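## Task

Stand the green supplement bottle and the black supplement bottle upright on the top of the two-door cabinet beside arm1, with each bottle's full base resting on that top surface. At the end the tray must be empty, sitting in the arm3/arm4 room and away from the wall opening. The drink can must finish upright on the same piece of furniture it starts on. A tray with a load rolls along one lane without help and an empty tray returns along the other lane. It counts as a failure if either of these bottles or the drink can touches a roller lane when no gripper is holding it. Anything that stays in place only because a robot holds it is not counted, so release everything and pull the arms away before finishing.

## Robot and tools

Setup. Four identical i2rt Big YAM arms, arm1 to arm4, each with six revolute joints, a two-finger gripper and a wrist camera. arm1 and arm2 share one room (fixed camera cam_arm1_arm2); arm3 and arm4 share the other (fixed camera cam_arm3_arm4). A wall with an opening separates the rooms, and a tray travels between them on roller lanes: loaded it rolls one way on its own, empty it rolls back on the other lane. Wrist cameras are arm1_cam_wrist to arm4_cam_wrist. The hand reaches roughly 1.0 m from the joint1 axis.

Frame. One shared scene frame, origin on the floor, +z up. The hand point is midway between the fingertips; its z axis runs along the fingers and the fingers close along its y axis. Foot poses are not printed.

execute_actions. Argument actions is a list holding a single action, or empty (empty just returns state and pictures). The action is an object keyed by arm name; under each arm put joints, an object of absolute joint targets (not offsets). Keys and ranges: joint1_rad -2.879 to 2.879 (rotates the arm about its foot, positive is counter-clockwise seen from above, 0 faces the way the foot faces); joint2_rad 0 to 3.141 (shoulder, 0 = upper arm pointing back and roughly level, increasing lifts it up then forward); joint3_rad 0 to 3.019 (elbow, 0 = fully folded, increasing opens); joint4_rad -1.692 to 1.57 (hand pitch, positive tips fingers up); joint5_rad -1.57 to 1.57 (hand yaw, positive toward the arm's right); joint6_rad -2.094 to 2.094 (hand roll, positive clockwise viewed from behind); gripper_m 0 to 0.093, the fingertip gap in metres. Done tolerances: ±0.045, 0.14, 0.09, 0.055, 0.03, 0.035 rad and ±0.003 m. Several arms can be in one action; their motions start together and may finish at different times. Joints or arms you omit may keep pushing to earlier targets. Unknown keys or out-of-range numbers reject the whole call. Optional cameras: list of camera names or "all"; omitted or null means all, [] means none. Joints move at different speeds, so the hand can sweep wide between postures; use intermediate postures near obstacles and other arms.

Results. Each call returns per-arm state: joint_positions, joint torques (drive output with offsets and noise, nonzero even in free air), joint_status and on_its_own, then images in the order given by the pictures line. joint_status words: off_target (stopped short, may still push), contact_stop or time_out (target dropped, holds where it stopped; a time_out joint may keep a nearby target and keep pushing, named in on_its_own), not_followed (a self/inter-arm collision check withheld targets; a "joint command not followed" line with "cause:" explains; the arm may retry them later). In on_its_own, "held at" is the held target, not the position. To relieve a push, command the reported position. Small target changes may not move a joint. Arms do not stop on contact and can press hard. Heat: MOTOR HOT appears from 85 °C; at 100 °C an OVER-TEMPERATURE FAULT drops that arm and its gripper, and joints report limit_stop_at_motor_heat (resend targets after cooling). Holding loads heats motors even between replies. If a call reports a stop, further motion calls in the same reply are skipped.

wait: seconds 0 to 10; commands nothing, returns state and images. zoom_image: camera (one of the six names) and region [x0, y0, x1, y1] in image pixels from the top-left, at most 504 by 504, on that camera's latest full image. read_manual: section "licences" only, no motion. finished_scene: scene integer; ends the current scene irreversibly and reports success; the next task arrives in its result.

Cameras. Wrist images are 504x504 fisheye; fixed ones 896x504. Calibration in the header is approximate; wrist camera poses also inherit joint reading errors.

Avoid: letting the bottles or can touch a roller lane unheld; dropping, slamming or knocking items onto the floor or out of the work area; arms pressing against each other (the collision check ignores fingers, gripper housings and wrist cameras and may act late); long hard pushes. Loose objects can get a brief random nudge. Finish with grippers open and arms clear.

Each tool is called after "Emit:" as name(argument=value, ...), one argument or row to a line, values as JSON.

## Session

Emit:
execute_actions(
  actions=[],
)

Scene clock: 0.00 s.
Joint torques (N m, as the arm reports them, + toward a larger angle): no reading
Motor temperatures (°C, as the motors report them): arm1=[21 37 29 20 22 22] | arm2=[21 34 30 22 20 21] | arm3=[20 19 30 21 21 21] | arm4=[22 22 30 21 22 22]
arm1.joint_positions: joint1_rad=+0.363 joint2_rad=+0.644 joint3_rad=+1.459 joint4_rad=-1.150 joint5_rad=+0.247 joint6_rad=-0.339 gripper_m=+0.094
arm1.joint_status: not commanded
arm1.hand: x=-1.1940 y=-0.3466 z=+1.5591 quat_wxyz=(-0.468, +0.707, -0.405, -0.343) (m; scene frame)
arm2.joint_positions: joint1_rad=-0.017 joint2_rad=+0.346 joint3_rad=+1.367 joint4_rad=-1.361 joint5_rad=-0.050 joint6_rad=+0.089 gripper_m=+0.094
arm2.joint_status: not commanded
arm2.hand: x=-1.6762 y=+0.1361 z=+1.4961 quat_wxyz=(-0.579, -0.045, -0.814, -0.023) (m; scene frame)
arm3.joint_positions: joint1_rad=-0.566 joint2_rad=+0.440 joint3_rad=+1.394 joint4_rad=-1.381 joint5_rad=-0.271 joint6_rad=-0.491 gripper_m=+0.094
arm3.joint_status: not commanded
arm3.hand: x=+1.2086 y=-0.4607 z=+1.4260 quat_wxyz=(-0.496, +0.617, -0.557, -0.250) (m; scene frame)
arm4.joint_positions: joint1_rad=-0.597 joint2_rad=+0.332 joint3_rad=+1.469 joint4_rad=-1.174 joint5_rad=-0.222 joint6_rad=-0.475 gripper_m=+0.094
arm4.joint_status: not commanded
arm4.hand: x=+1.6621 y=+0.1509 z=+1.5856 quat_wxyz=(-0.292, +0.719, +0.024, -0.630) (m; scene frame)
pictures: arm1_cam_wrist, arm2_cam_wrist, arm3_cam_wrist, arm4_cam_wrist, cam_arm1_arm2, cam_arm3_arm4
camera_calibration (this result's frames):
arm1_cam_wrist: T_world_to_cam=[[0.890268, 0.222632, 0.397314, 0.519193], [0.417296, -0.748217, -0.515786, 1.05241], [0.182446, 0.624985, -0.759017, 1.74211], [0, 0, 0, 1]] pos_world=[-1.21923, -0.416951, 1.65883]
arm2_cam_wrist: T_world_to_cam=[[-0.04555, -0.994675, -0.0924459, 0.195254], [-0.820373, 0.0900511, -0.564694, -0.538321], [0.570012, 0.0501183, -0.820107, 2.29959], [0, 0, 0, 1]] pos_world=[-1.74352, 0.127439, 1.59997]
arm3_cam_wrist: T_world_to_cam=[[0.939246, -0.108671, 0.325587, -1.65133], [0.0599762, -0.882006, -0.467406, 0.189216], [0.337963, 0.458537, -0.821903, 1.09963], [0, 0, 0, 1]] pos_world=[1.16803, -0.516781, 1.52988]
arm4_cam_wrist: T_world_to_cam=[[0.343544, 0.821973, 0.454244, -1.41677], [0.698774, 0.0994269, -0.708399, -0.0503062], [-0.627449, 0.560781, -0.540216, 1.94108], [0, 0, 0, 1]] pos_world=[1.73981, 0.0810287, 1.65653]
Images, in order (width x height): arm1_cam_wrist 504x504, arm2_cam_wrist 504x504, arm3_cam_wrist 504x504, arm4_cam_wrist 504x504, cam_arm1_arm2 896x504, cam_arm3_arm4 896x504.

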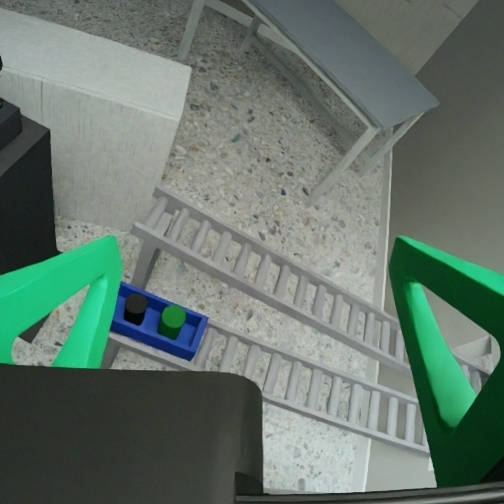

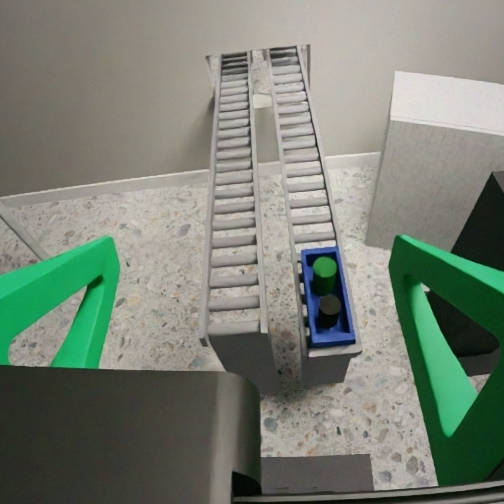

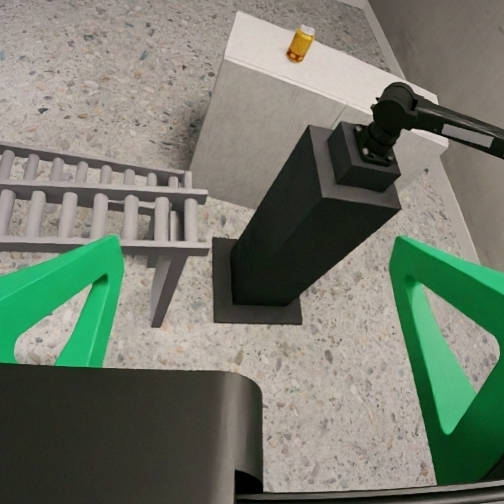

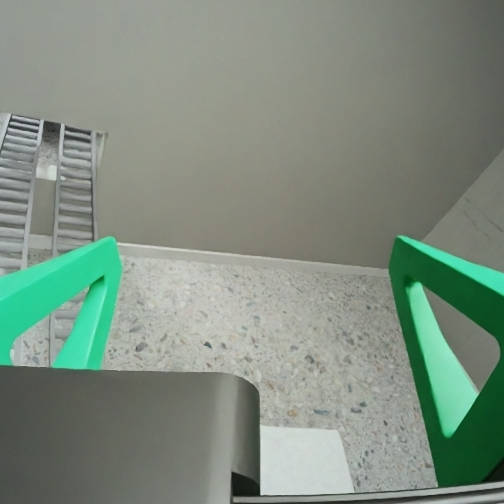

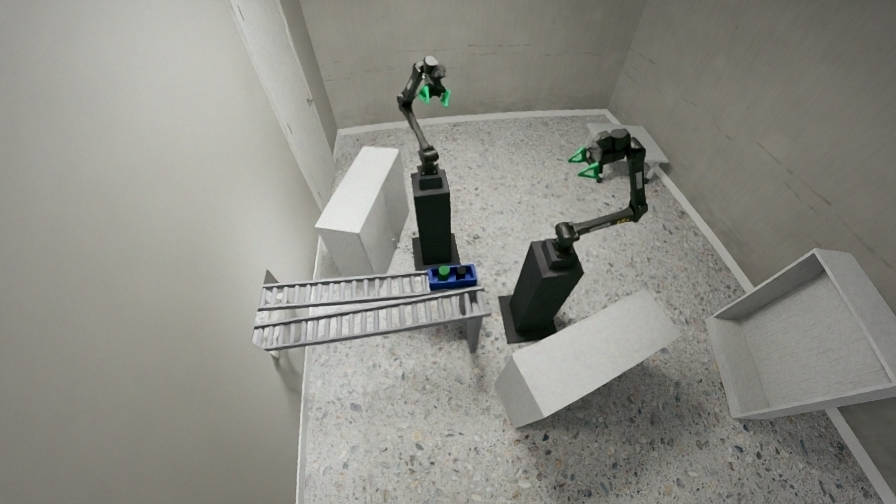

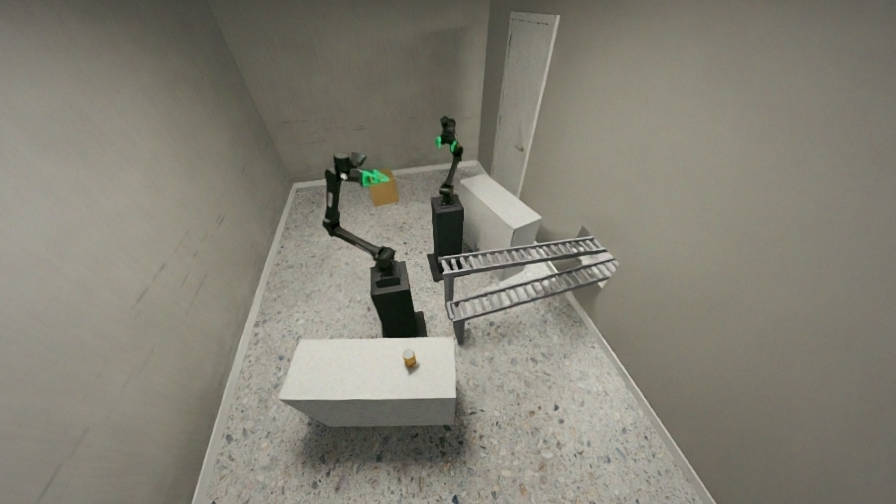

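Emit:
zoom_image(
  camera="cam_arm1_arm2",
  region=[400, 240, 520, 320],
)

Emit:
zoom_image(
  camera="arm2_cam_wrist",
  region=[270, 230, 390, 370],
)

Emit:
zoom_image(
  camera="arm1_cam_wrist",
  region=[90, 260, 230, 380],
)

Emit:
zoom_image(
  camera="cam_arm1_arm2",
  region=[290, 130, 430, 290],
)

Region (400, 240, 520, 320) of cam_arm1_arm2's 896x504 image, scaled by 4.200, with more detail than that image has.

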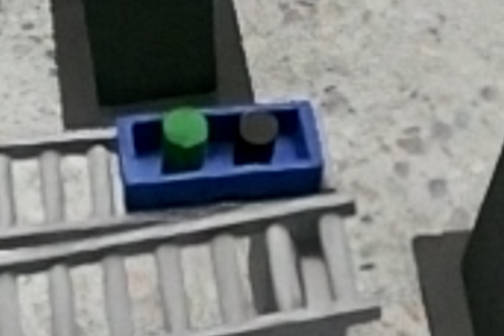

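Region (270, 230, 390, 370) of arm2_cam_wrist's 504x504 image, scaled by 3.600, with more detail than that image has; it fills the left 432 columns of this view, and the rest is white.

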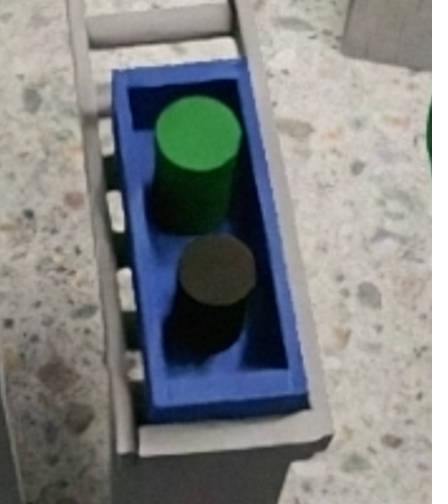

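Region (90, 260, 230, 380) of arm1_cam_wrist's 504x504 image, scaled by 3.600, with more detail than that image has; it fills the top 432 rows of this view, and the rest is white.

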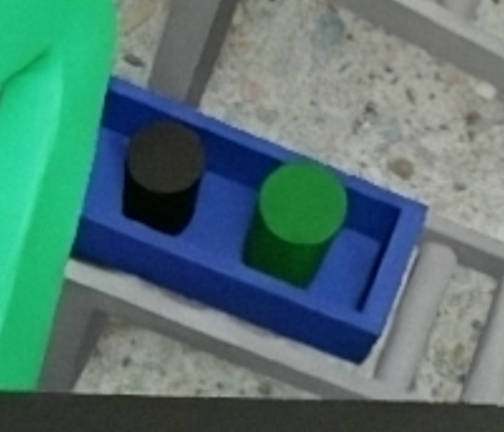

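Region (290, 130, 430, 290) of cam_arm1_arm2's 896x504 image, scaled by 3.150, with more detail than that image has; it fills the left 441 columns of this view, and the rest is white.

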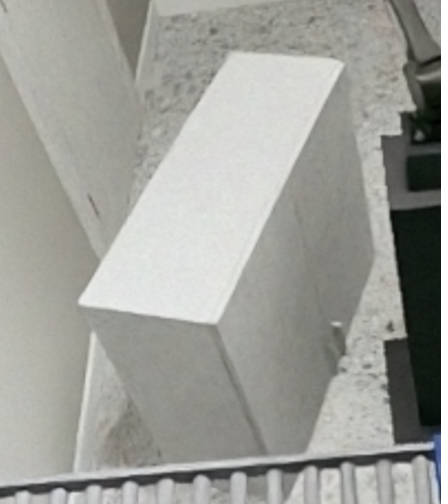

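Emit:
execute_actions(
  actions=[
    {"arm1": {"joints": {"joint1_rad": 0.005, "joint2_rad": 2.42, "joint3_rad": 1.685, "joint4_rad": -0.808, "joint5_rad": 0.0, "joint6_rad": 0.014}}, "arm2": {"joints": {"joint1_rad": 0.5, "joint2_rad": 2.1, "joint3_rad": 1.64, "joint4_rad": -1.03, "joint5_rad": 0.0, "joint6_rad": -0.16, "gripper_m": 0.045}}},
  ],
  cameras=["arm1_cam_wrist", "arm2_cam_wrist", "cam_arm1_arm2"],
)

Scene clock: 35.93 s.
Joint torques (N m, as the arm reports them, + toward a larger angle): arm1=[  1.55 -20.66   8.83   0.44   0.05  -0.07] | arm2=[ -1.04 -15.45   8.15   0.74   0.01  -0.01] | arm3=[-1.55  4.36  8.31  2.13 -0.21  0.07] | arm4=[0.06 7.31 6.77 2.22 0.15 0.19]
Motor temperatures (°C, as the motors report them): arm1=[21 36 35 20 22 22] | arm2=[21 33 32 22 20 21] | arm3=[20 20 37 21 21 21] | arm4=[22 23 33 22 22 22]
arm1.joint_positions: joint1_rad=+0.012 joint2_rad=+2.416 joint3_rad=+1.666 joint4_rad=-0.804 joint5_rad=+0.002 joint6_rad=-0.001 gripper_m=+0.094
arm1.joint_status: all done
arm1.hand: x=-1.1582 y=+0.0320 z=+0.7690 quat_wxyz=(-0.002, +0.714, -0.700, -0.003) (m; scene frame)
arm2.joint_positions: joint1_rad=+0.498 joint2_rad=+2.098 joint3_rad=+1.624 joint4_rad=-1.028 joint5_rad=-0.001 joint6_rad=-0.151 gripper_m=+0.045
arm2.joint_status: all done
arm2.hand: x=-1.2282 y=+0.4028 z=+0.9333 quat_wxyz=(-0.035, +0.296, -0.954, +0.000) (m; scene frame)
arm3.joint_positions: joint1_rad=-0.566 joint2_rad=+0.440 joint3_rad=+1.394 joint4_rad=-1.381 joint5_rad=-0.271 joint6_rad=-0.491 gripper_m=+0.094
arm3.joint_status: not commanded
arm3.hand: x=+1.2086 y=-0.4607 z=+1.4260 quat_wxyz=(-0.496, +0.617, -0.557, -0.250) (m; scene frame)
arm4.joint_positions: joint1_rad=-0.597 joint2_rad=+0.332 joint3_rad=+1.469 joint4_rad=-1.174 joint5_rad=-0.222 joint6_rad=-0.475 gripper_m=+0.094
arm4.joint_status: not commanded
arm4.hand: x=+1.6621 y=+0.1509 z=+1.5856 quat_wxyz=(-0.292, +0.719, +0.024, -0.630) (m; scene frame)
pictures: arm1_cam_wrist, arm2_cam_wrist, cam_arm1_arm2
camera_calibration (this result's frames):
arm1_cam_wrist: T_world_to_cam=[[0.999474, 0.0297235, 0.0129421, 1.14523], [0.0169943, -0.820339, 0.571624, -0.384314], [0.0276076, -0.571104, -0.820413, 0.805466], [0, 0, 0, 1]] pos_world=[-1.16033, 0.110697, 0.865677]
arm2_cam_wrist: T_world_to_cam=[[0.564643, -0.825107, 0.019427, 1.00556], [-0.702636, -0.468217, 0.535795, -1.17022], [-0.432992, -0.316183, -0.844125, 0.507351], [0, 0, 0, 1]] pos_world=[-1.17034, 0.442192, 1.03573]
Images, in order (width x height): arm1_cam_wrist 504x504, arm2_cam_wrist 504x504, cam_arm1_arm2 896x504.

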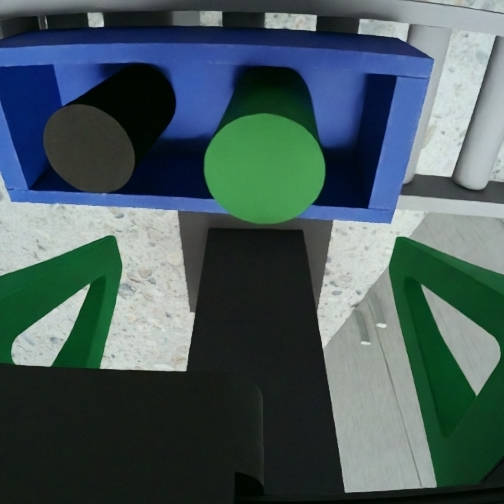

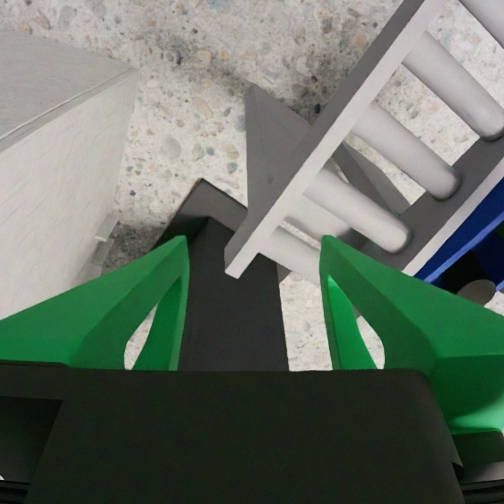

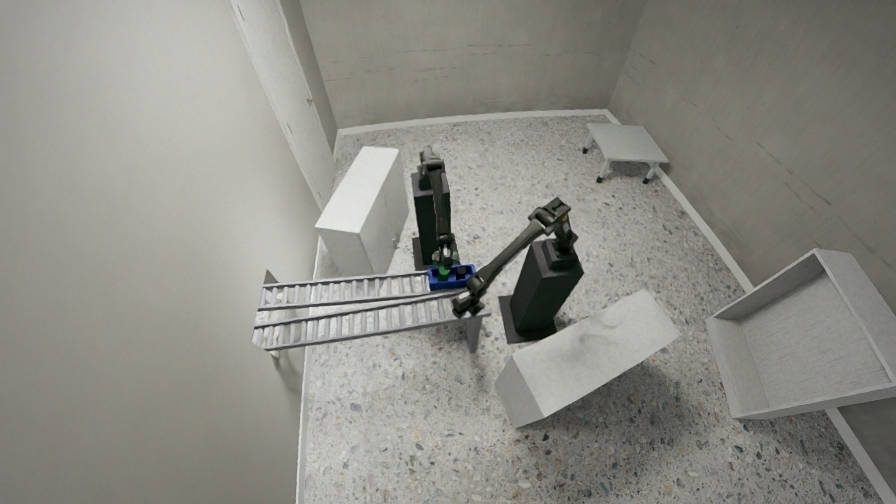

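Emit:
zoom_image(
  camera="arm1_cam_wrist",
  region=[0, 20, 450, 260],
)

Region (0, 20, 450, 260) of arm1_cam_wrist's 504x504 image, scaled by 1.120, with more detail than that image has; it fills the top 269 rows of this view, and the rest is white.

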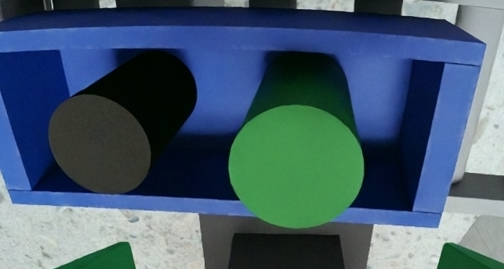

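Emit:
execute_actions(
  actions=[
    {"arm1": {"joints": {"joint1_rad": -0.008, "joint2_rad": 2.665, "joint3_rad": 1.81, "joint4_rad": -0.668}}},
  ],
  cameras=["arm1_cam_wrist", "cam_arm1_arm2"],
)

Scene clock: 77.10 s.
Joint torques (N m, as the arm reports them, + toward a larger angle): arm1=[  0.77 -21.62   7.4    0.62   0.05  -0.07] | arm2=[ -1.09 -15.45   8.2    0.73   0.01  -0.01] | arm3=[-1.43  3.69  8.38  2.26 -0.15  0.14] | arm4=[-0.1   7.58  6.73  2.18  0.13  0.17]
Motor temperatures (°C, as the motors report them): arm1=[21 44 34 20 22 22] | arm2=[21 39 34 22 20 21] | arm3=[20 20 38 21 21 21] | arm4=[22 23 34 22 22 22]
arm1.joint_positions: joint1_rad=+0.003 joint2_rad=+2.675 joint3_rad=+1.796 joint4_rad=-0.671 joint5_rad=+0.002 joint6_rad=-0.001 gripper_m=+0.094
arm1.joint_status: all done
arm1.hand: x=-1.1536 y=+0.0363 z=+0.6440 quat_wxyz=(-0.003, +0.711, -0.703, -0.005) (m; scene frame)
arm2.joint_positions: joint1_rad=+0.498 joint2_rad=+2.098 joint3_rad=+1.624 joint4_rad=-1.028 joint5_rad=-0.001 joint6_rad=-0.151 gripper_m=+0.045
arm2.joint_status: not commanded
arm2.hand: x=-1.2282 y=+0.4028 z=+0.9333 quat_wxyz=(-0.035, +0.296, -0.954, +0.000) (m; scene frame)
arm3.joint_positions: joint1_rad=-0.566 joint2_rad=+0.440 joint3_rad=+1.394 joint4_rad=-1.381 joint5_rad=-0.271 joint6_rad=-0.491 gripper_m=+0.094
arm3.joint_status: not commanded
arm3.hand: x=+1.2086 y=-0.4607 z=+1.4260 quat_wxyz=(-0.496, +0.617, -0.557, -0.250) (m; scene frame)
arm4.joint_positions: joint1_rad=-0.597 joint2_rad=+0.332 joint3_rad=+1.469 joint4_rad=-1.174 joint5_rad=-0.222 joint6_rad=-0.475 gripper_m=+0.094
arm4.joint_status: not commanded
arm4.hand: x=+1.6621 y=+0.1509 z=+1.5856 quat_wxyz=(-0.292, +0.719, +0.024, -0.630) (m; scene frame)
pictures: arm1_cam_wrist, cam_arm1_arm2
camera_calibration (this result's frames):
arm1_cam_wrist: T_world_to_cam=[[0.999693, 0.0212731, 0.012682, 1.14279], [0.0102925, -0.822604, 0.568521, -0.315002], [0.0225264, -0.568216, -0.822571, 0.700696], [0, 0, 0, 1]] pos_world=[-1.15498, 0.114714, 0.740964]
Images, in order (width x height): arm1_cam_wrist 504x504, cam_arm1_arm2 896x504.

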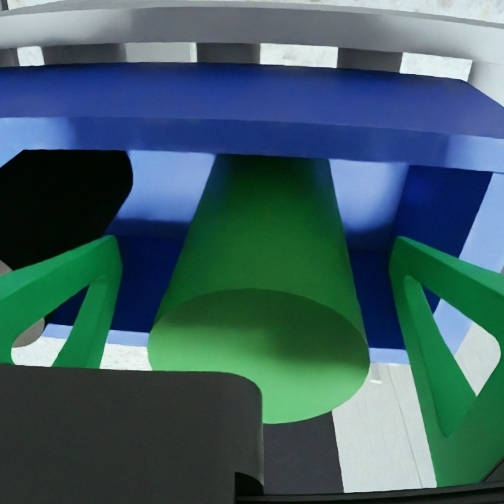

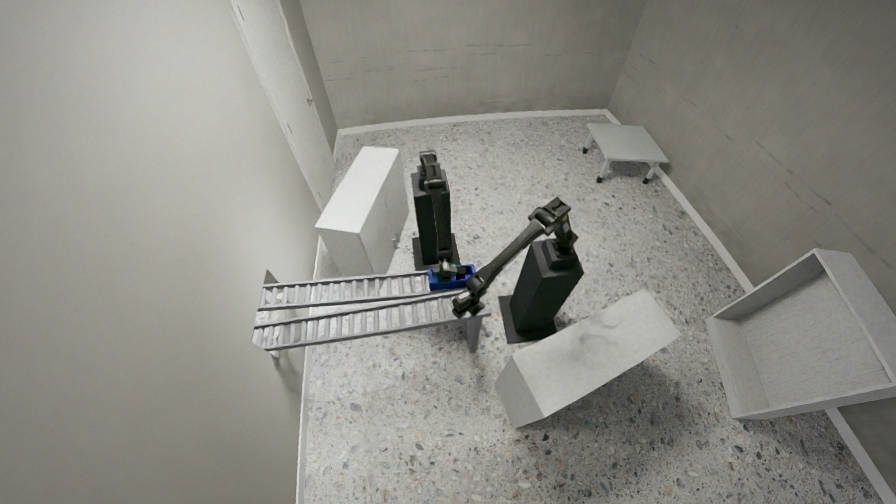

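Emit:
zoom_image(
  camera="arm1_cam_wrist",
  region=[90, 200, 430, 450],
)

Emit:
zoom_image(
  camera="cam_arm1_arm2",
  region=[410, 240, 500, 300],
)

Region (90, 200, 430, 450) of arm1_cam_wrist's 504x504 image, scaled by 1.482, with more detail than that image has; it fills the top 371 rows of this view, and the rest is white.

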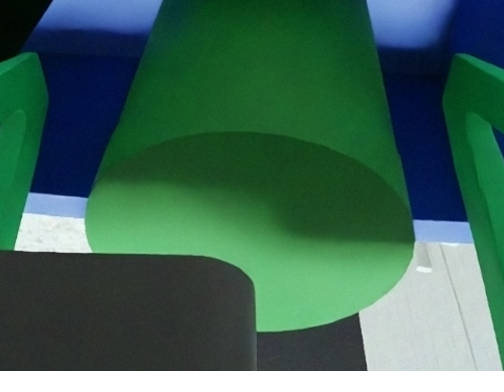

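Region (410, 240, 500, 300) of cam_arm1_arm2's 896x504 image, scaled by 5.600, with more detail than that image has.

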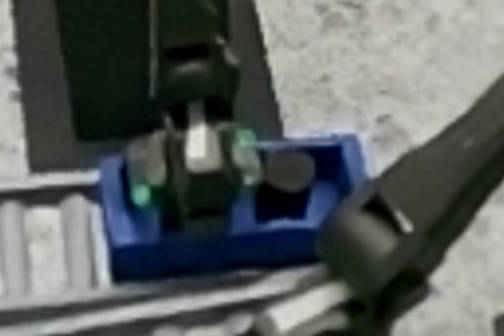

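Emit:
execute_actions(
  actions=[
    {"arm1": {"joints": {"joint3_rad": 1.792, "gripper_m": 0.045}}},
  ],
  cameras=["arm1_cam_wrist"],
)

Scene clock: 118.00 s.
Joint torques (N m, as the arm reports them, + toward a larger angle): arm1=[  1.2  -21.75   6.14   0.65   0.1   -0.07] | arm2=[ -1.09 -15.45   8.21   0.72   0.01  -0.01] | arm3=[-0.93  4.03  8.11  2.02 -0.14  0.16] | arm4=[-0.14  7.33  6.87  2.18  0.1   0.18]
Motor temperatures (°C, as the motors report them): arm1=[21 47 33 20 22 22] | arm2=[21 40 35 22 20 21] | arm3=[20 20 38 21 21 21] | arm4=[22 23 34 22 22 22]
arm1.joint_positions: joint1_rad=+0.003 joint2_rad=+2.675 joint3_rad=+1.795 joint4_rad=-0.671 joint5_rad=+0.000 joint6_rad=+0.000 gripper_m=+0.064
arm1.joint_status: gripper_m off_target (ended at +0.064, target +0.045); the others done
arm1.hand: x=-1.1538 y=+0.0355 z=+0.6436 quat_wxyz=(-0.002, +0.711, -0.703, -0.005) (m; scene frame)
arm2.joint_positions: joint1_rad=+0.498 joint2_rad=+2.098 joint3_rad=+1.624 joint4_rad=-1.028 joint5_rad=-0.001 joint6_rad=-0.151 gripper_m=+0.045
arm2.joint_status: not commanded
arm2.hand: x=-1.2282 y=+0.4028 z=+0.9333 quat_wxyz=(-0.035, +0.296, -0.954, +0.000) (m; scene frame)
arm3.joint_positions: joint1_rad=-0.566 joint2_rad=+0.440 joint3_rad=+1.394 joint4_rad=-1.381 joint5_rad=-0.271 joint6_rad=-0.491 gripper_m=+0.094
arm3.joint_status: not commanded
arm3.hand: x=+1.2086 y=-0.4607 z=+1.4260 quat_wxyz=(-0.496, +0.617, -0.557, -0.250) (m; scene frame)
arm4.joint_positions: joint1_rad=-0.597 joint2_rad=+0.332 joint3_rad=+1.469 joint4_rad=-1.174 joint5_rad=-0.222 joint6_rad=-0.475 gripper_m=+0.094
arm4.joint_status: not commanded
arm4.hand: x=+1.6621 y=+0.1509 z=+1.5856 quat_wxyz=(-0.292, +0.719, +0.024, -0.630) (m; scene frame)
pictures: arm1_cam_wrist
camera_calibration (this result's frames):
arm1_cam_wrist: T_world_to_cam=[[0.999727, 0.0205512, 0.0111334, 1.14413], [0.0105469, -0.821733, 0.569775, -0.316017], [0.0208582, -0.569502, -0.821725, 0.697502], [0, 0, 0, 1]] pos_world=[-1.15503, 0.114034, 0.740475]
Images, in order (width x height): arm1_cam_wrist 504x504.

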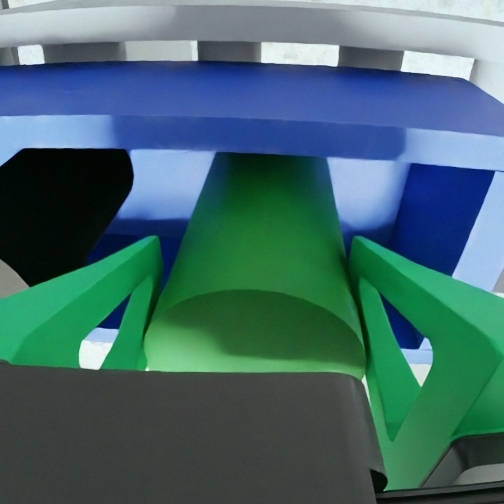

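Emit:
execute_actions(
  actions=[
    {"arm1": {"joints": {"joint2_rad": 2.45, "joint3_rad": 1.695, "joint4_rad": -0.786}}},
  ],
  cameras=["arm1_cam_wrist", "cam_arm1_arm2"],
)

Scene clock: 142.50 s.
Joint torques (N m, as the arm reports them, + toward a larger angle): arm1=[  0.57 -19.76   7.76   0.18   0.08  -0.08] | arm2=[ -1.06 -15.45   8.2    0.73   0.01  -0.01] | arm3=[-1.32  4.82  8.15  2.03 -0.22  0.12] | arm4=[-0.28  7.38  6.72  2.17  0.12  0.14]
Motor temperatures (°C, as the motors report them): arm1=[21 48 32 20 22 22] | arm2=[21 40 35 22 20 21] | arm3=[20 20 38 21 21 21] | arm4=[22 23 34 22 22 22]
arm1.joint_positions: joint1_rad=+0.003 joint2_rad=+2.440 joint3_rad=+1.687 joint4_rad=-0.777 joint5_rad=+0.002 joint6_rad=+0.000 gripper_m=+0.064
arm1.joint_status: all done
arm1.hand: x=-1.1529 y=+0.0420 z=+0.7604 quat_wxyz=(-0.010, +0.711, -0.703, -0.012) (m; scene frame)
arm2.joint_positions: joint1_rad=+0.498 joint2_rad=+2.098 joint3_rad=+1.624 joint4_rad=-1.028 joint5_rad=-0.001 joint6_rad=-0.151 gripper_m=+0.045
arm2.joint_status: not commanded
arm2.hand: x=-1.2282 y=+0.4028 z=+0.9333 quat_wxyz=(-0.035, +0.296, -0.954, +0.000) (m; scene frame)
arm3.joint_positions: joint1_rad=-0.566 joint2_rad=+0.440 joint3_rad=+1.394 joint4_rad=-1.381 joint5_rad=-0.271 joint6_rad=-0.491 gripper_m=+0.094
arm3.joint_status: not commanded
arm3.hand: x=+1.2086 y=-0.4607 z=+1.4260 quat_wxyz=(-0.496, +0.617, -0.557, -0.250) (m; scene frame)
arm4.joint_positions: joint1_rad=-0.597 joint2_rad=+0.332 joint3_rad=+1.469 joint4_rad=-1.174 joint5_rad=-0.222 joint6_rad=-0.475 gripper_m=+0.094
arm4.joint_status: not commanded
arm4.hand: x=+1.6621 y=+0.1509 z=+1.5856 quat_wxyz=(-0.292, +0.719, +0.024, -0.630) (m; scene frame)
pictures: arm1_cam_wrist, cam_arm1_arm2
camera_calibration (this result's frames):
arm1_cam_wrist: T_world_to_cam=[[0.999726, 0.019787, 0.0124876, 1.14081], [0.00962159, -0.834147, 0.551458, -0.363829], [0.0213282, -0.551186, -0.83411, 0.806286], [0, 0, 0, 1]] pos_world=[-1.1542, 0.118353, 0.858922]
Images, in order (width x height): arm1_cam_wrist 504x504, cam_arm1_arm2 896x504.

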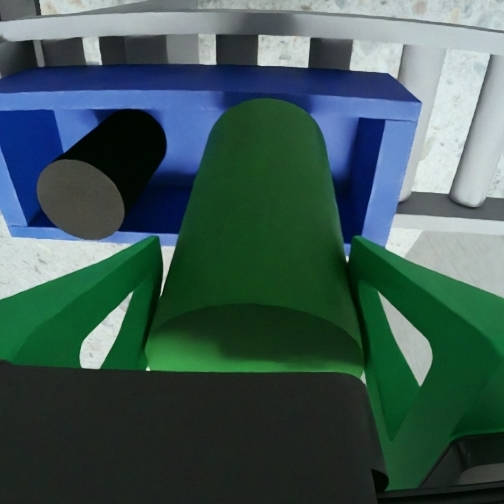

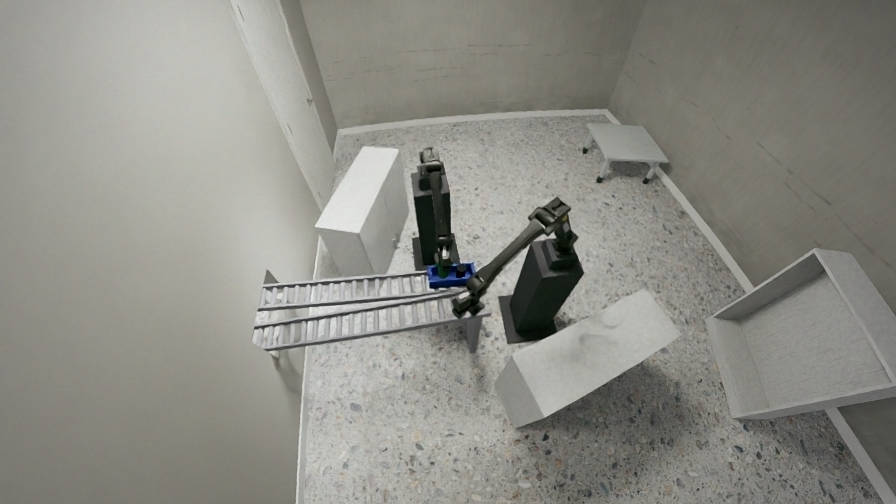

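Emit:
execute_actions(
  actions=[
    {"arm1": {"joints": {"joint1_rad": -1.53, "joint2_rad": 2.12, "joint3_rad": 1.632, "joint4_rad": -1.135}}},
  ],
  cameras=["arm1_cam_wrist", "cam_arm1_arm2"],
)

Scene clock: 170.33 s.
Joint torques (N m, as the arm reports them, + toward a larger angle): arm1=[  2.53 -19.18   9.09   0.06   0.09  -0.09] | arm2=[ -1.07 -15.45   8.21   0.74   0.01  -0.01] | arm3=[-1.3   3.87  8.07  2.26 -0.16  0.14] | arm4=[-0.17  7.9   6.86  2.29  0.1   0.17]
Motor temperatures (°C, as the motors report them): arm1=[21 47 33 20 22 22] | arm2=[21 40 35 22 20 21] | arm3=[20 20 39 21 21 21] | arm4=[22 23 34 22 22 22]
arm1.joint_positions: joint1_rad=-1.540 joint2_rad=+2.120 joint3_rad=+1.625 joint4_rad=-1.125 joint5_rad=+0.002 joint6_rad=+0.001 gripper_m=+0.064
arm1.joint_status: all done
arm1.hand: x=-0.5449 y=-0.5777 z=+0.9383 quat_wxyz=(+0.027, +0.019, -0.999, +0.006) (m; scene frame)
arm2.joint_positions: joint1_rad=+0.498 joint2_rad=+2.098 joint3_rad=+1.624 joint4_rad=-1.028 joint5_rad=-0.001 joint6_rad=-0.151 gripper_m=+0.045
arm2.joint_status: not commanded
arm2.hand: x=-1.2282 y=+0.4028 z=+0.9333 quat_wxyz=(-0.035, +0.296, -0.954, +0.000) (m; scene frame)
arm3.joint_positions: joint1_rad=-0.566 joint2_rad=+0.440 joint3_rad=+1.394 joint4_rad=-1.381 joint5_rad=-0.271 joint6_rad=-0.491 gripper_m=+0.094
arm3.joint_status: not commanded
arm3.hand: x=+1.2086 y=-0.4607 z=+1.4260 quat_wxyz=(-0.496, +0.617, -0.557, -0.250) (m; scene frame)
arm4.joint_positions: joint1_rad=-0.597 joint2_rad=+0.332 joint3_rad=+1.469 joint4_rad=-1.174 joint5_rad=-0.222 joint6_rad=-0.475 gripper_m=+0.094
arm4.joint_status: not commanded
arm4.hand: x=+1.6621 y=+0.1509 z=+1.5856 quat_wxyz=(-0.292, +0.719, +0.024, -0.630) (m; scene frame)
pictures: arm1_cam_wrist, cam_arm1_arm2
camera_calibration (this result's frames):
arm1_cam_wrist: T_world_to_cam=[[0.0477945, -0.998523, 0.0258547, -0.57658], [-0.78397, -0.0214602, 0.620427, -1.01235], [-0.618956, -0.0499223, -0.783838, 0.493705], [0, 0, 0, 1]] pos_world=[-0.460516, -0.572806, 1.02998]
Images, in order (width x height): arm1_cam_wrist 504x504, cam_arm1_arm2 896x504.

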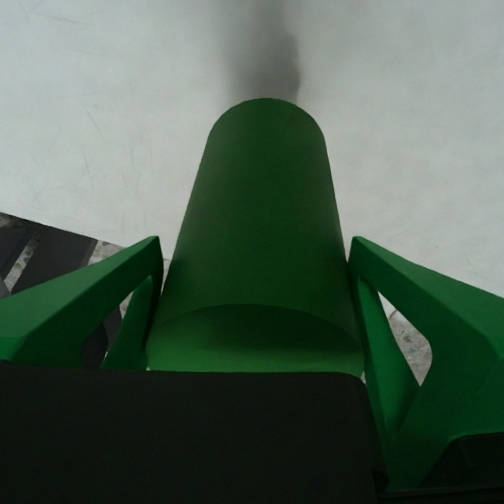

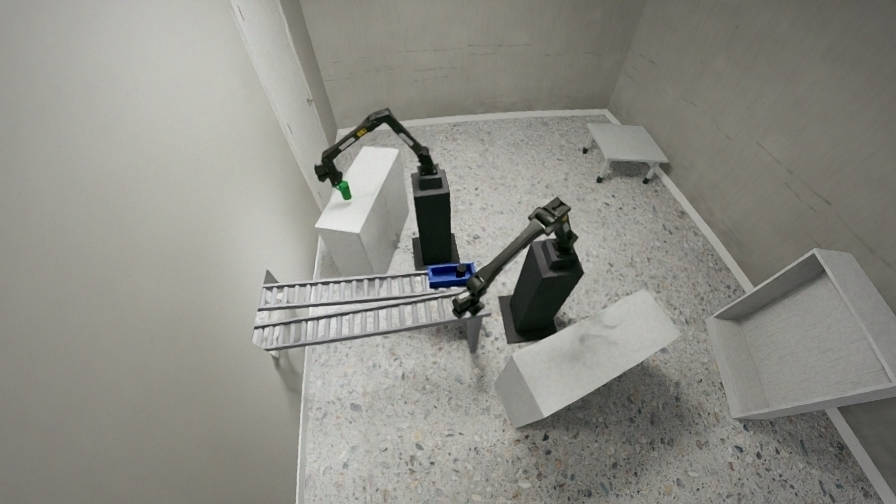

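Emit:
zoom_image(
  camera="cam_arm1_arm2",
  region=[300, 140, 420, 240],
)

Region (300, 140, 420, 240) of cam_arm1_arm2's 896x504 image, scaled by 4.200, with more detail than that image has.

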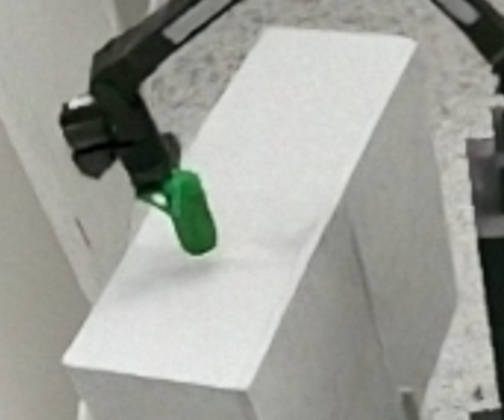

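Emit:
execute_actions(
  actions=[
    {"arm1": {"joints": {"joint2_rad": 2.19, "joint4_rad": -1.065}}},
  ],
  cameras=["arm1_cam_wrist", "cam_arm1_arm2"],
)

Scene clock: 182.47 s.
Joint torques (N m, as the arm reports them, + toward a larger angle): arm1=[  2.53 -19.83   8.97   0.39   0.04  -0.07] | arm2=[ -1.04 -15.42   8.2    0.73   0.01  -0.01] | arm3=[-1.16  4.51  8.49  1.93 -0.17  0.16] | arm4=[0.12 7.53 6.82 2.21 0.12 0.17]
Motor temperatures (°C, as the motors report them): arm1=[21 47 34 20 22 22] | arm2=[21 40 35 22 20 21] | arm3=[20 20 39 21 21 21] | arm4=[22 23 34 22 22 22]
arm1.joint_positions: joint1_rad=-1.540 joint2_rad=+2.196 joint3_rad=+1.622 joint4_rad=-1.071 joint5_rad=+0.002 joint6_rad=+0.001 gripper_m=+0.064
arm1.joint_status: all done
arm1.hand: x=-0.5455 y=-0.5782 z=+0.8928 quat_wxyz=(+0.039, +0.018, -0.999, +0.006) (m; scene frame)
arm2.joint_positions: joint1_rad=+0.498 joint2_rad=+2.098 joint3_rad=+1.624 joint4_rad=-1.028 joint5_rad=-0.001 joint6_rad=-0.151 gripper_m=+0.045
arm2.joint_status: not commanded
arm2.hand: x=-1.2282 y=+0.4028 z=+0.9333 quat_wxyz=(-0.035, +0.296, -0.954, +0.000) (m; scene frame)
arm3.joint_positions: joint1_rad=-0.566 joint2_rad=+0.440 joint3_rad=+1.394 joint4_rad=-1.381 joint5_rad=-0.271 joint6_rad=-0.491 gripper_m=+0.094
arm3.joint_status: not commanded
arm3.hand: x=+1.2086 y=-0.4607 z=+1.4260 quat_wxyz=(-0.496, +0.617, -0.557, -0.250) (m; scene frame)
arm4.joint_positions: joint1_rad=-0.597 joint2_rad=+0.332 joint3_rad=+1.469 joint4_rad=-1.174 joint5_rad=-0.222 joint6_rad=-0.475 gripper_m=+0.094
arm4.joint_status: not commanded
arm4.hand: x=+1.6621 y=+0.1509 z=+1.5856 quat_wxyz=(-0.292, +0.719, +0.024, -0.630) (m; scene frame)
pictures: arm1_cam_wrist, cam_arm1_arm2
camera_calibration (this result's frames):
arm1_cam_wrist: T_world_to_cam=[[0.0481914, -0.99851, 0.0256168, -0.575402], [-0.768364, -0.0206728, 0.639679, -0.992793], [-0.638196, -0.05051, -0.768215, 0.432807], [0, 0, 0, 1]] pos_world=[-0.458881, -0.573208, 0.982298]
Images, in order (width x height): arm1_cam_wrist 504x504, cam_arm1_arm2 896x504.

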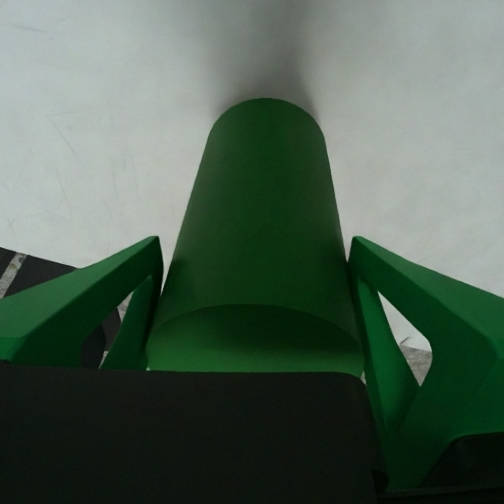

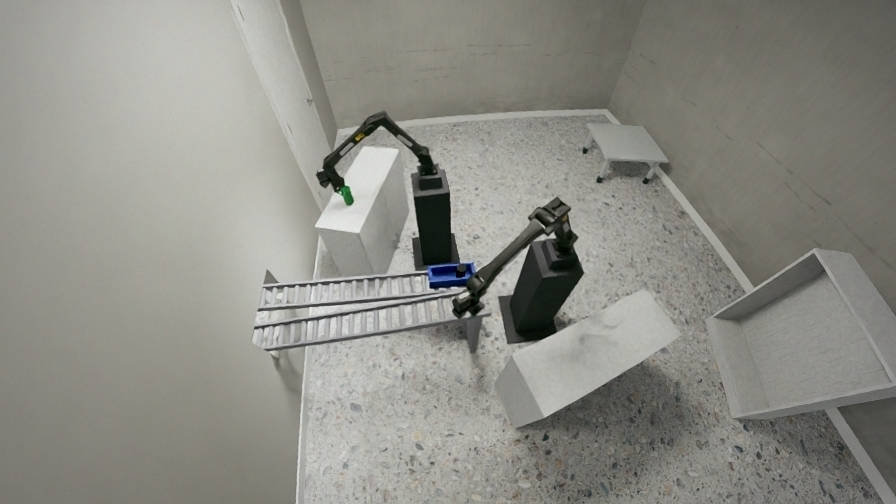

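Emit:
execute_actions(
  actions=[
    {"arm1": {"joints": {"joint2_rad": 2.222, "joint4_rad": -1.05}}},
  ],
  cameras=["arm1_cam_wrist", "cam_arm1_arm2"],
)

Scene clock: 197.80 s.
Joint torques (N m, as the arm reports them, + toward a larger angle): arm1=[  2.47 -18.32   8.99   0.55   0.05  -0.08] | arm2=[ -1.06 -15.42   8.2    0.73   0.01  -0.01] | arm3=[-1.16  4.28  8.33  2.26 -0.14  0.17] | arm4=[-0.3   7.37  6.67  2.25  0.13  0.19]
Motor temperatures (°C, as the motors report them): arm1=[21 47 34 20 22 22] | arm2=[21 41 35 22 20 21] | arm3=[20 20 39 21 21 21] | arm4=[22 23 34 22 22 22]
arm1.joint_positions: joint1_rad=-1.540 joint2_rad=+2.211 joint3_rad=+1.622 joint4_rad=-1.056 joint5_rad=+0.002 joint6_rad=+0.001 gripper_m=+0.064
arm1.joint_status: all done
arm1.hand: x=-0.5449 y=-0.5783 z=+0.8836 quat_wxyz=(+0.039, +0.018, -0.999, +0.006) (m; scene frame)
arm2.joint_positions: joint1_rad=+0.498 joint2_rad=+2.098 joint3_rad=+1.624 joint4_rad=-1.028 joint5_rad=-0.001 joint6_rad=-0.151 gripper_m=+0.045
arm2.joint_status: not commanded
arm2.hand: x=-1.2282 y=+0.4028 z=+0.9333 quat_wxyz=(-0.035, +0.296, -0.954, +0.000) (m; scene frame)
arm3.joint_positions: joint1_rad=-0.566 joint2_rad=+0.440 joint3_rad=+1.394 joint4_rad=-1.381 joint5_rad=-0.271 joint6_rad=-0.491 gripper_m=+0.094
arm3.joint_status: not commanded
arm3.hand: x=+1.2086 y=-0.4607 z=+1.4260 quat_wxyz=(-0.496, +0.617, -0.557, -0.250) (m; scene frame)
arm4.joint_positions: joint1_rad=-0.597 joint2_rad=+0.332 joint3_rad=+1.469 joint4_rad=-1.174 joint5_rad=-0.222 joint6_rad=-0.475 gripper_m=+0.094
arm4.joint_status: not commanded
arm4.hand: x=+1.6621 y=+0.1509 z=+1.5856 quat_wxyz=(-0.292, +0.719, +0.024, -0.630) (m; scene frame)
pictures: arm1_cam_wrist, cam_arm1_arm2
camera_calibration (this result's frames):
arm1_cam_wrist: T_world_to_cam=[[0.0482035, -0.998509, 0.0256093, -0.57525], [-0.767876, -0.0206484, 0.640265, -0.986728], [-0.638782, -0.0505278, -0.767727, 0.425437], [0, 0, 0, 1]] pos_world=[-0.458195, -0.573271, 0.973119]
Images, in order (width x height): arm1_cam_wrist 504x504, cam_arm1_arm2 896x504.

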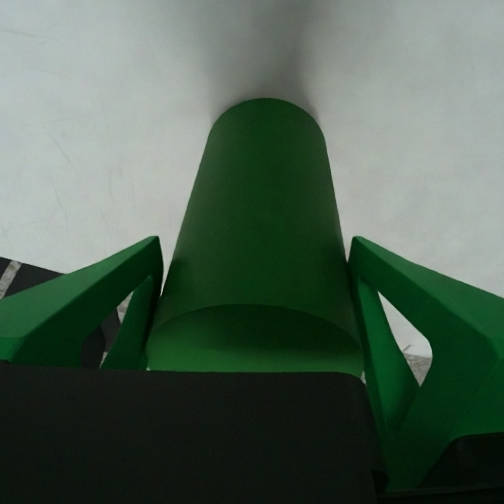

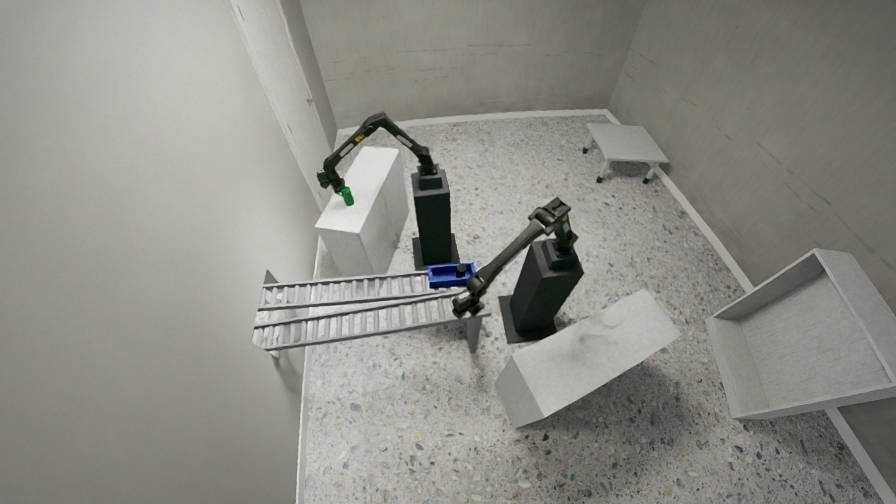

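Emit:
zoom_image(
  camera="arm1_cam_wrist",
  region=[170, 50, 370, 200],
)

Emit:
zoom_image(
  camera="cam_arm1_arm2",
  region=[310, 160, 382, 220],
)

Region (170, 50, 370, 200) of arm1_cam_wrist's 504x504 image, scaled by 2.520, with more detail than that image has; it fills the top 378 rows of this view, and the rest is white.

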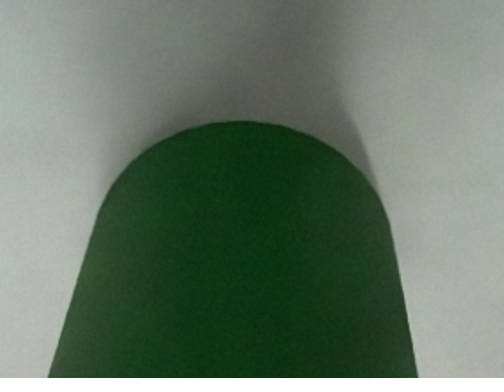

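Region (310, 160, 382, 220) of cam_arm1_arm2's 896x504 image, scaled by 7.000, with more detail than that image has.

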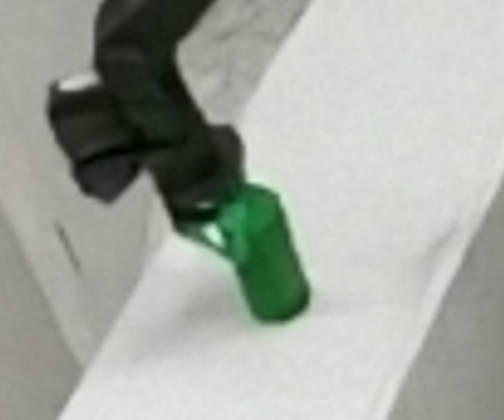

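Emit:
execute_actions(
  actions=[
    {"arm1": {"joints": {"joint2_rad": 2.242}}},
  ],
  cameras=["arm1_cam_wrist"],
)

Scene clock: 205.63 s.
Joint torques (N m, as the arm reports them, + toward a larger angle): arm1=[  2.74 -18.62   8.82   0.33   0.1   -0.1 ] | arm2=[ -1.07 -15.47   8.21   0.73   0.01  -0.01] | arm3=[-1.33  5.66  8.26  2.11 -0.18  0.15] | arm4=[0.55 7.31 6.94 2.14 0.09 0.15]
Motor temperatures (°C, as the motors report them): arm1=[21 47 34 20 22 22] | arm2=[21 41 35 22 20 21] | arm3=[20 20 39 21 21 21] | arm4=[22 23 34 22 22 22]
arm1.joint_positions: joint1_rad=-1.540 joint2_rad=+2.229 joint3_rad=+1.622 joint4_rad=-1.055 joint5_rad=+0.000 joint6_rad=+0.001 gripper_m=+0.064
arm1.joint_status: all done
arm1.hand: x=-0.5480 y=-0.5783 z=+0.8735 quat_wxyz=(+0.047, +0.018, -0.999, +0.006) (m; scene frame)
arm2.joint_positions: joint1_rad=+0.498 joint2_rad=+2.098 joint3_rad=+1.624 joint4_rad=-1.028 joint5_rad=-0.001 joint6_rad=-0.151 gripper_m=+0.045
arm2.joint_status: not commanded
arm2.hand: x=-1.2282 y=+0.4028 z=+0.9333 quat_wxyz=(-0.035, +0.296, -0.954, +0.000) (m; scene frame)
arm3.joint_positions: joint1_rad=-0.566 joint2_rad=+0.440 joint3_rad=+1.394 joint4_rad=-1.381 joint5_rad=-0.271 joint6_rad=-0.491 gripper_m=+0.094
arm3.joint_status: not commanded
arm3.hand: x=+1.2086 y=-0.4607 z=+1.4260 quat_wxyz=(-0.496, +0.617, -0.557, -0.250) (m; scene frame)
arm4.joint_positions: joint1_rad=-0.597 joint2_rad=+0.332 joint3_rad=+1.469 joint4_rad=-1.174 joint5_rad=-0.222 joint6_rad=-0.475 gripper_m=+0.094
arm4.joint_status: not commanded
arm4.hand: x=+1.6621 y=+0.1509 z=+1.5856 quat_wxyz=(-0.292, +0.719, +0.024, -0.630) (m; scene frame)
pictures: arm1_cam_wrist
camera_calibration (this result's frames):
arm1_cam_wrist: T_world_to_cam=[[0.048349, -0.998535, 0.0243114, -0.573662], [-0.757506, -0.020792, 0.652497, -0.987742], [-0.651036, -0.0499636, -0.757401, 0.400192], [0, 0, 0, 1]] pos_world=[-0.459944, -0.573364, 0.961551]
Images, in order (width x height): arm1_cam_wrist 504x504.

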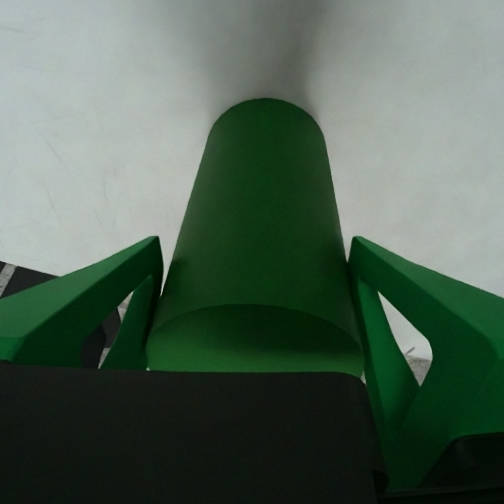

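Emit:
execute_actions(
  actions=[
    {"arm1": {"joints": {"gripper_m": 0.09, "joint2_rad": 2.229}}},
  ],
  cameras=["arm1_cam_wrist"],
)

Emit:
execute_actions(
  actions=[
    {"arm1": {"joints": {"joint2_rad": 2.09}}},
  ],
  cameras=["arm1_cam_wrist", "cam_arm1_arm2"],
)

Scene clock: 214.80 s.
Joint torques (N m, as the arm reports them, + toward a larger angle): arm1=[  2.3  -18.81   8.87   0.46   0.1   -0.09] | arm2=[ -1.06 -15.43   8.21   0.73   0.01  -0.01] | arm3=[-0.97  4.68  8.24  1.99 -0.2   0.12] | arm4=[-0.12  7.57  6.87  2.3   0.09  0.2 ]
Motor temperatures (°C, as the motors report them): arm1=[21 47 34 20 22 22] | arm2=[21 41 36 22 20 21] | arm3=[20 20 39 21 21 21] | arm4=[22 23 34 22 22 22]
arm1.joint_positions: joint1_rad=-1.540 joint2_rad=+2.229 joint3_rad=+1.622 joint4_rad=-1.055 joint5_rad=+0.001 joint6_rad=+0.002 gripper_m=+0.090
arm1.joint_status: all done
arm1.hand: x=-0.5480 y=-0.5784 z=+0.8735 quat_wxyz=(+0.047, +0.018, -0.999, +0.006) (m; scene frame)
arm2.joint_positions: joint1_rad=+0.498 joint2_rad=+2.098 joint3_rad=+1.624 joint4_rad=-1.028 joint5_rad=-0.001 joint6_rad=-0.151 gripper_m=+0.045
arm2.joint_status: not commanded
arm2.hand: x=-1.2282 y=+0.4028 z=+0.9333 quat_wxyz=(-0.035, +0.296, -0.954, +0.000) (m; scene frame)
arm3.joint_positions: joint1_rad=-0.566 joint2_rad=+0.440 joint3_rad=+1.394 joint4_rad=-1.381 joint5_rad=-0.271 joint6_rad=-0.491 gripper_m=+0.094
arm3.joint_status: not commanded
arm3.hand: x=+1.2086 y=-0.4607 z=+1.4260 quat_wxyz=(-0.496, +0.617, -0.557, -0.250) (m; scene frame)
arm4.joint_positions: joint1_rad=-0.597 joint2_rad=+0.332 joint3_rad=+1.469 joint4_rad=-1.174 joint5_rad=-0.222 joint6_rad=-0.475 gripper_m=+0.094
arm4.joint_status: not commanded
arm4.hand: x=+1.6621 y=+0.1509 z=+1.5856 quat_wxyz=(-0.292, +0.719, +0.024, -0.630) (m; scene frame)
pictures: arm1_cam_wrist
camera_calibration (this result's frames):
arm1_cam_wrist: T_world_to_cam=[[0.0480056, -0.998541, 0.0247273, -0.574283], [-0.757525, -0.0202607, 0.652491, -0.98744], [-0.651038, -0.0500547, -0.757393, 0.40013], [0, 0, 0, 1]] pos_world=[-0.459942, -0.573423, 0.961552]
Images, in order (width x height): arm1_cam_wrist 504x504.

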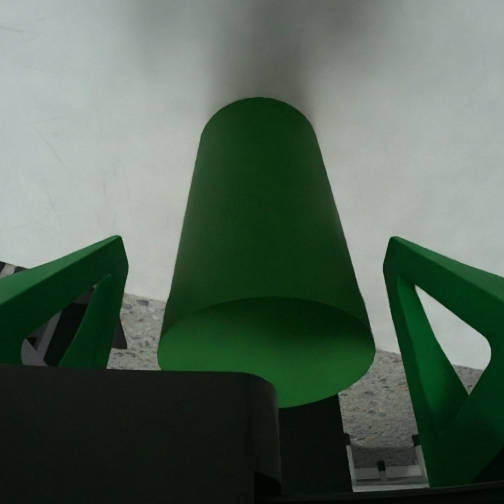

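Scene clock: 215.90 s.
Joint torques (N m, as the arm reports them, + toward a larger angle): arm1=[  2.17 -16.52   9.91   0.81   0.08  -0.05] | arm2=[ -1.03 -15.47   8.22   0.73   0.01  -0.01] | arm3=[-1.65  4.58  8.28  2.21 -0.22  0.17] | arm4=[0.3  7.15 6.63 2.06 0.12 0.18]
Motor temperatures (°C, as the motors report them): arm1=[21 47 34 20 22 22] | arm2=[21 41 36 22 20 21] | arm3=[20 20 39 21 21 21] | arm4=[22 23 34 22 22 22]
arm1.joint_positions: joint1_rad=-1.540 joint2_rad=+2.065 joint3_rad=+1.622 joint4_rad=-1.055 joint5_rad=+0.001 joint6_rad=+0.002 gripper_m=+0.090
arm1.joint_status: all done
arm1.hand: x=-0.5220 y=-0.5764 z=+0.9703 quat_wxyz=(-0.034, +0.019, -0.999, +0.005) (m; scene frame)
arm2.joint_positions: joint1_rad=+0.498 joint2_rad=+2.098 joint3_rad=+1.624 joint4_rad=-1.028 joint5_rad=-0.001 joint6_rad=-0.151 gripper_m=+0.045
arm2.joint_status: not commanded
arm2.hand: x=-1.2282 y=+0.4028 z=+0.9333 quat_wxyz=(-0.035, +0.296, -0.954, +0.000) (m; scene frame)
arm3.joint_positions: joint1_rad=-0.566 joint2_rad=+0.440 joint3_rad=+1.394 joint4_rad=-1.381 joint5_rad=-0.271 joint6_rad=-0.491 gripper_m=+0.094
arm3.joint_status: not commanded
arm3.hand: x=+1.2086 y=-0.4607 z=+1.4260 quat_wxyz=(-0.496, +0.617, -0.557, -0.250) (m; scene frame)
arm4.joint_positions: joint1_rad=-0.597 joint2_rad=+0.332 joint3_rad=+1.469 joint4_rad=-1.174 joint5_rad=-0.222 joint6_rad=-0.475 gripper_m=+0.094
arm4.joint_status: not commanded
arm4.hand: x=+1.6621 y=+0.1509 z=+1.5856 quat_wxyz=(-0.292, +0.719, +0.024, -0.630) (m; scene frame)
pictures: arm1_cam_wrist, cam_arm1_arm2
camera_calibration (this result's frames):
arm1_cam_wrist: T_world_to_cam=[[0.0454279, -0.998627, 0.0260944, -0.578708], [-0.853794, -0.0252516, 0.519998, -0.955394], [-0.518625, -0.0459017, -0.853769, 0.655538], [0, 0, 0, 1]] pos_world=[-0.449442, -0.571948, 1.07158]
Images, in order (width x height): arm1_cam_wrist 504x504, cam_arm1_arm2 896x504.

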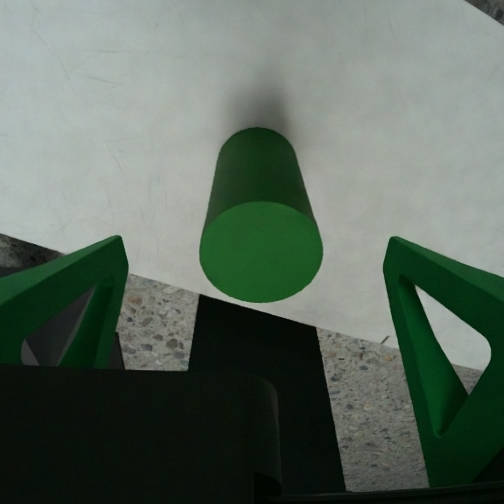

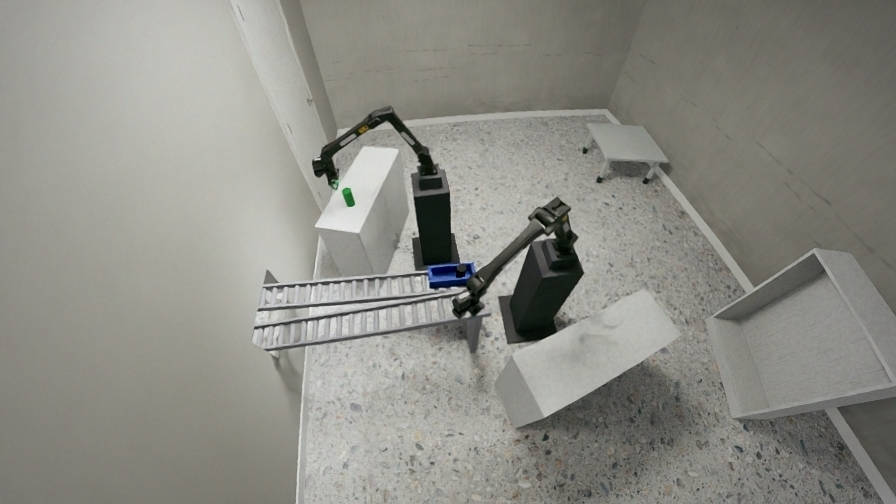

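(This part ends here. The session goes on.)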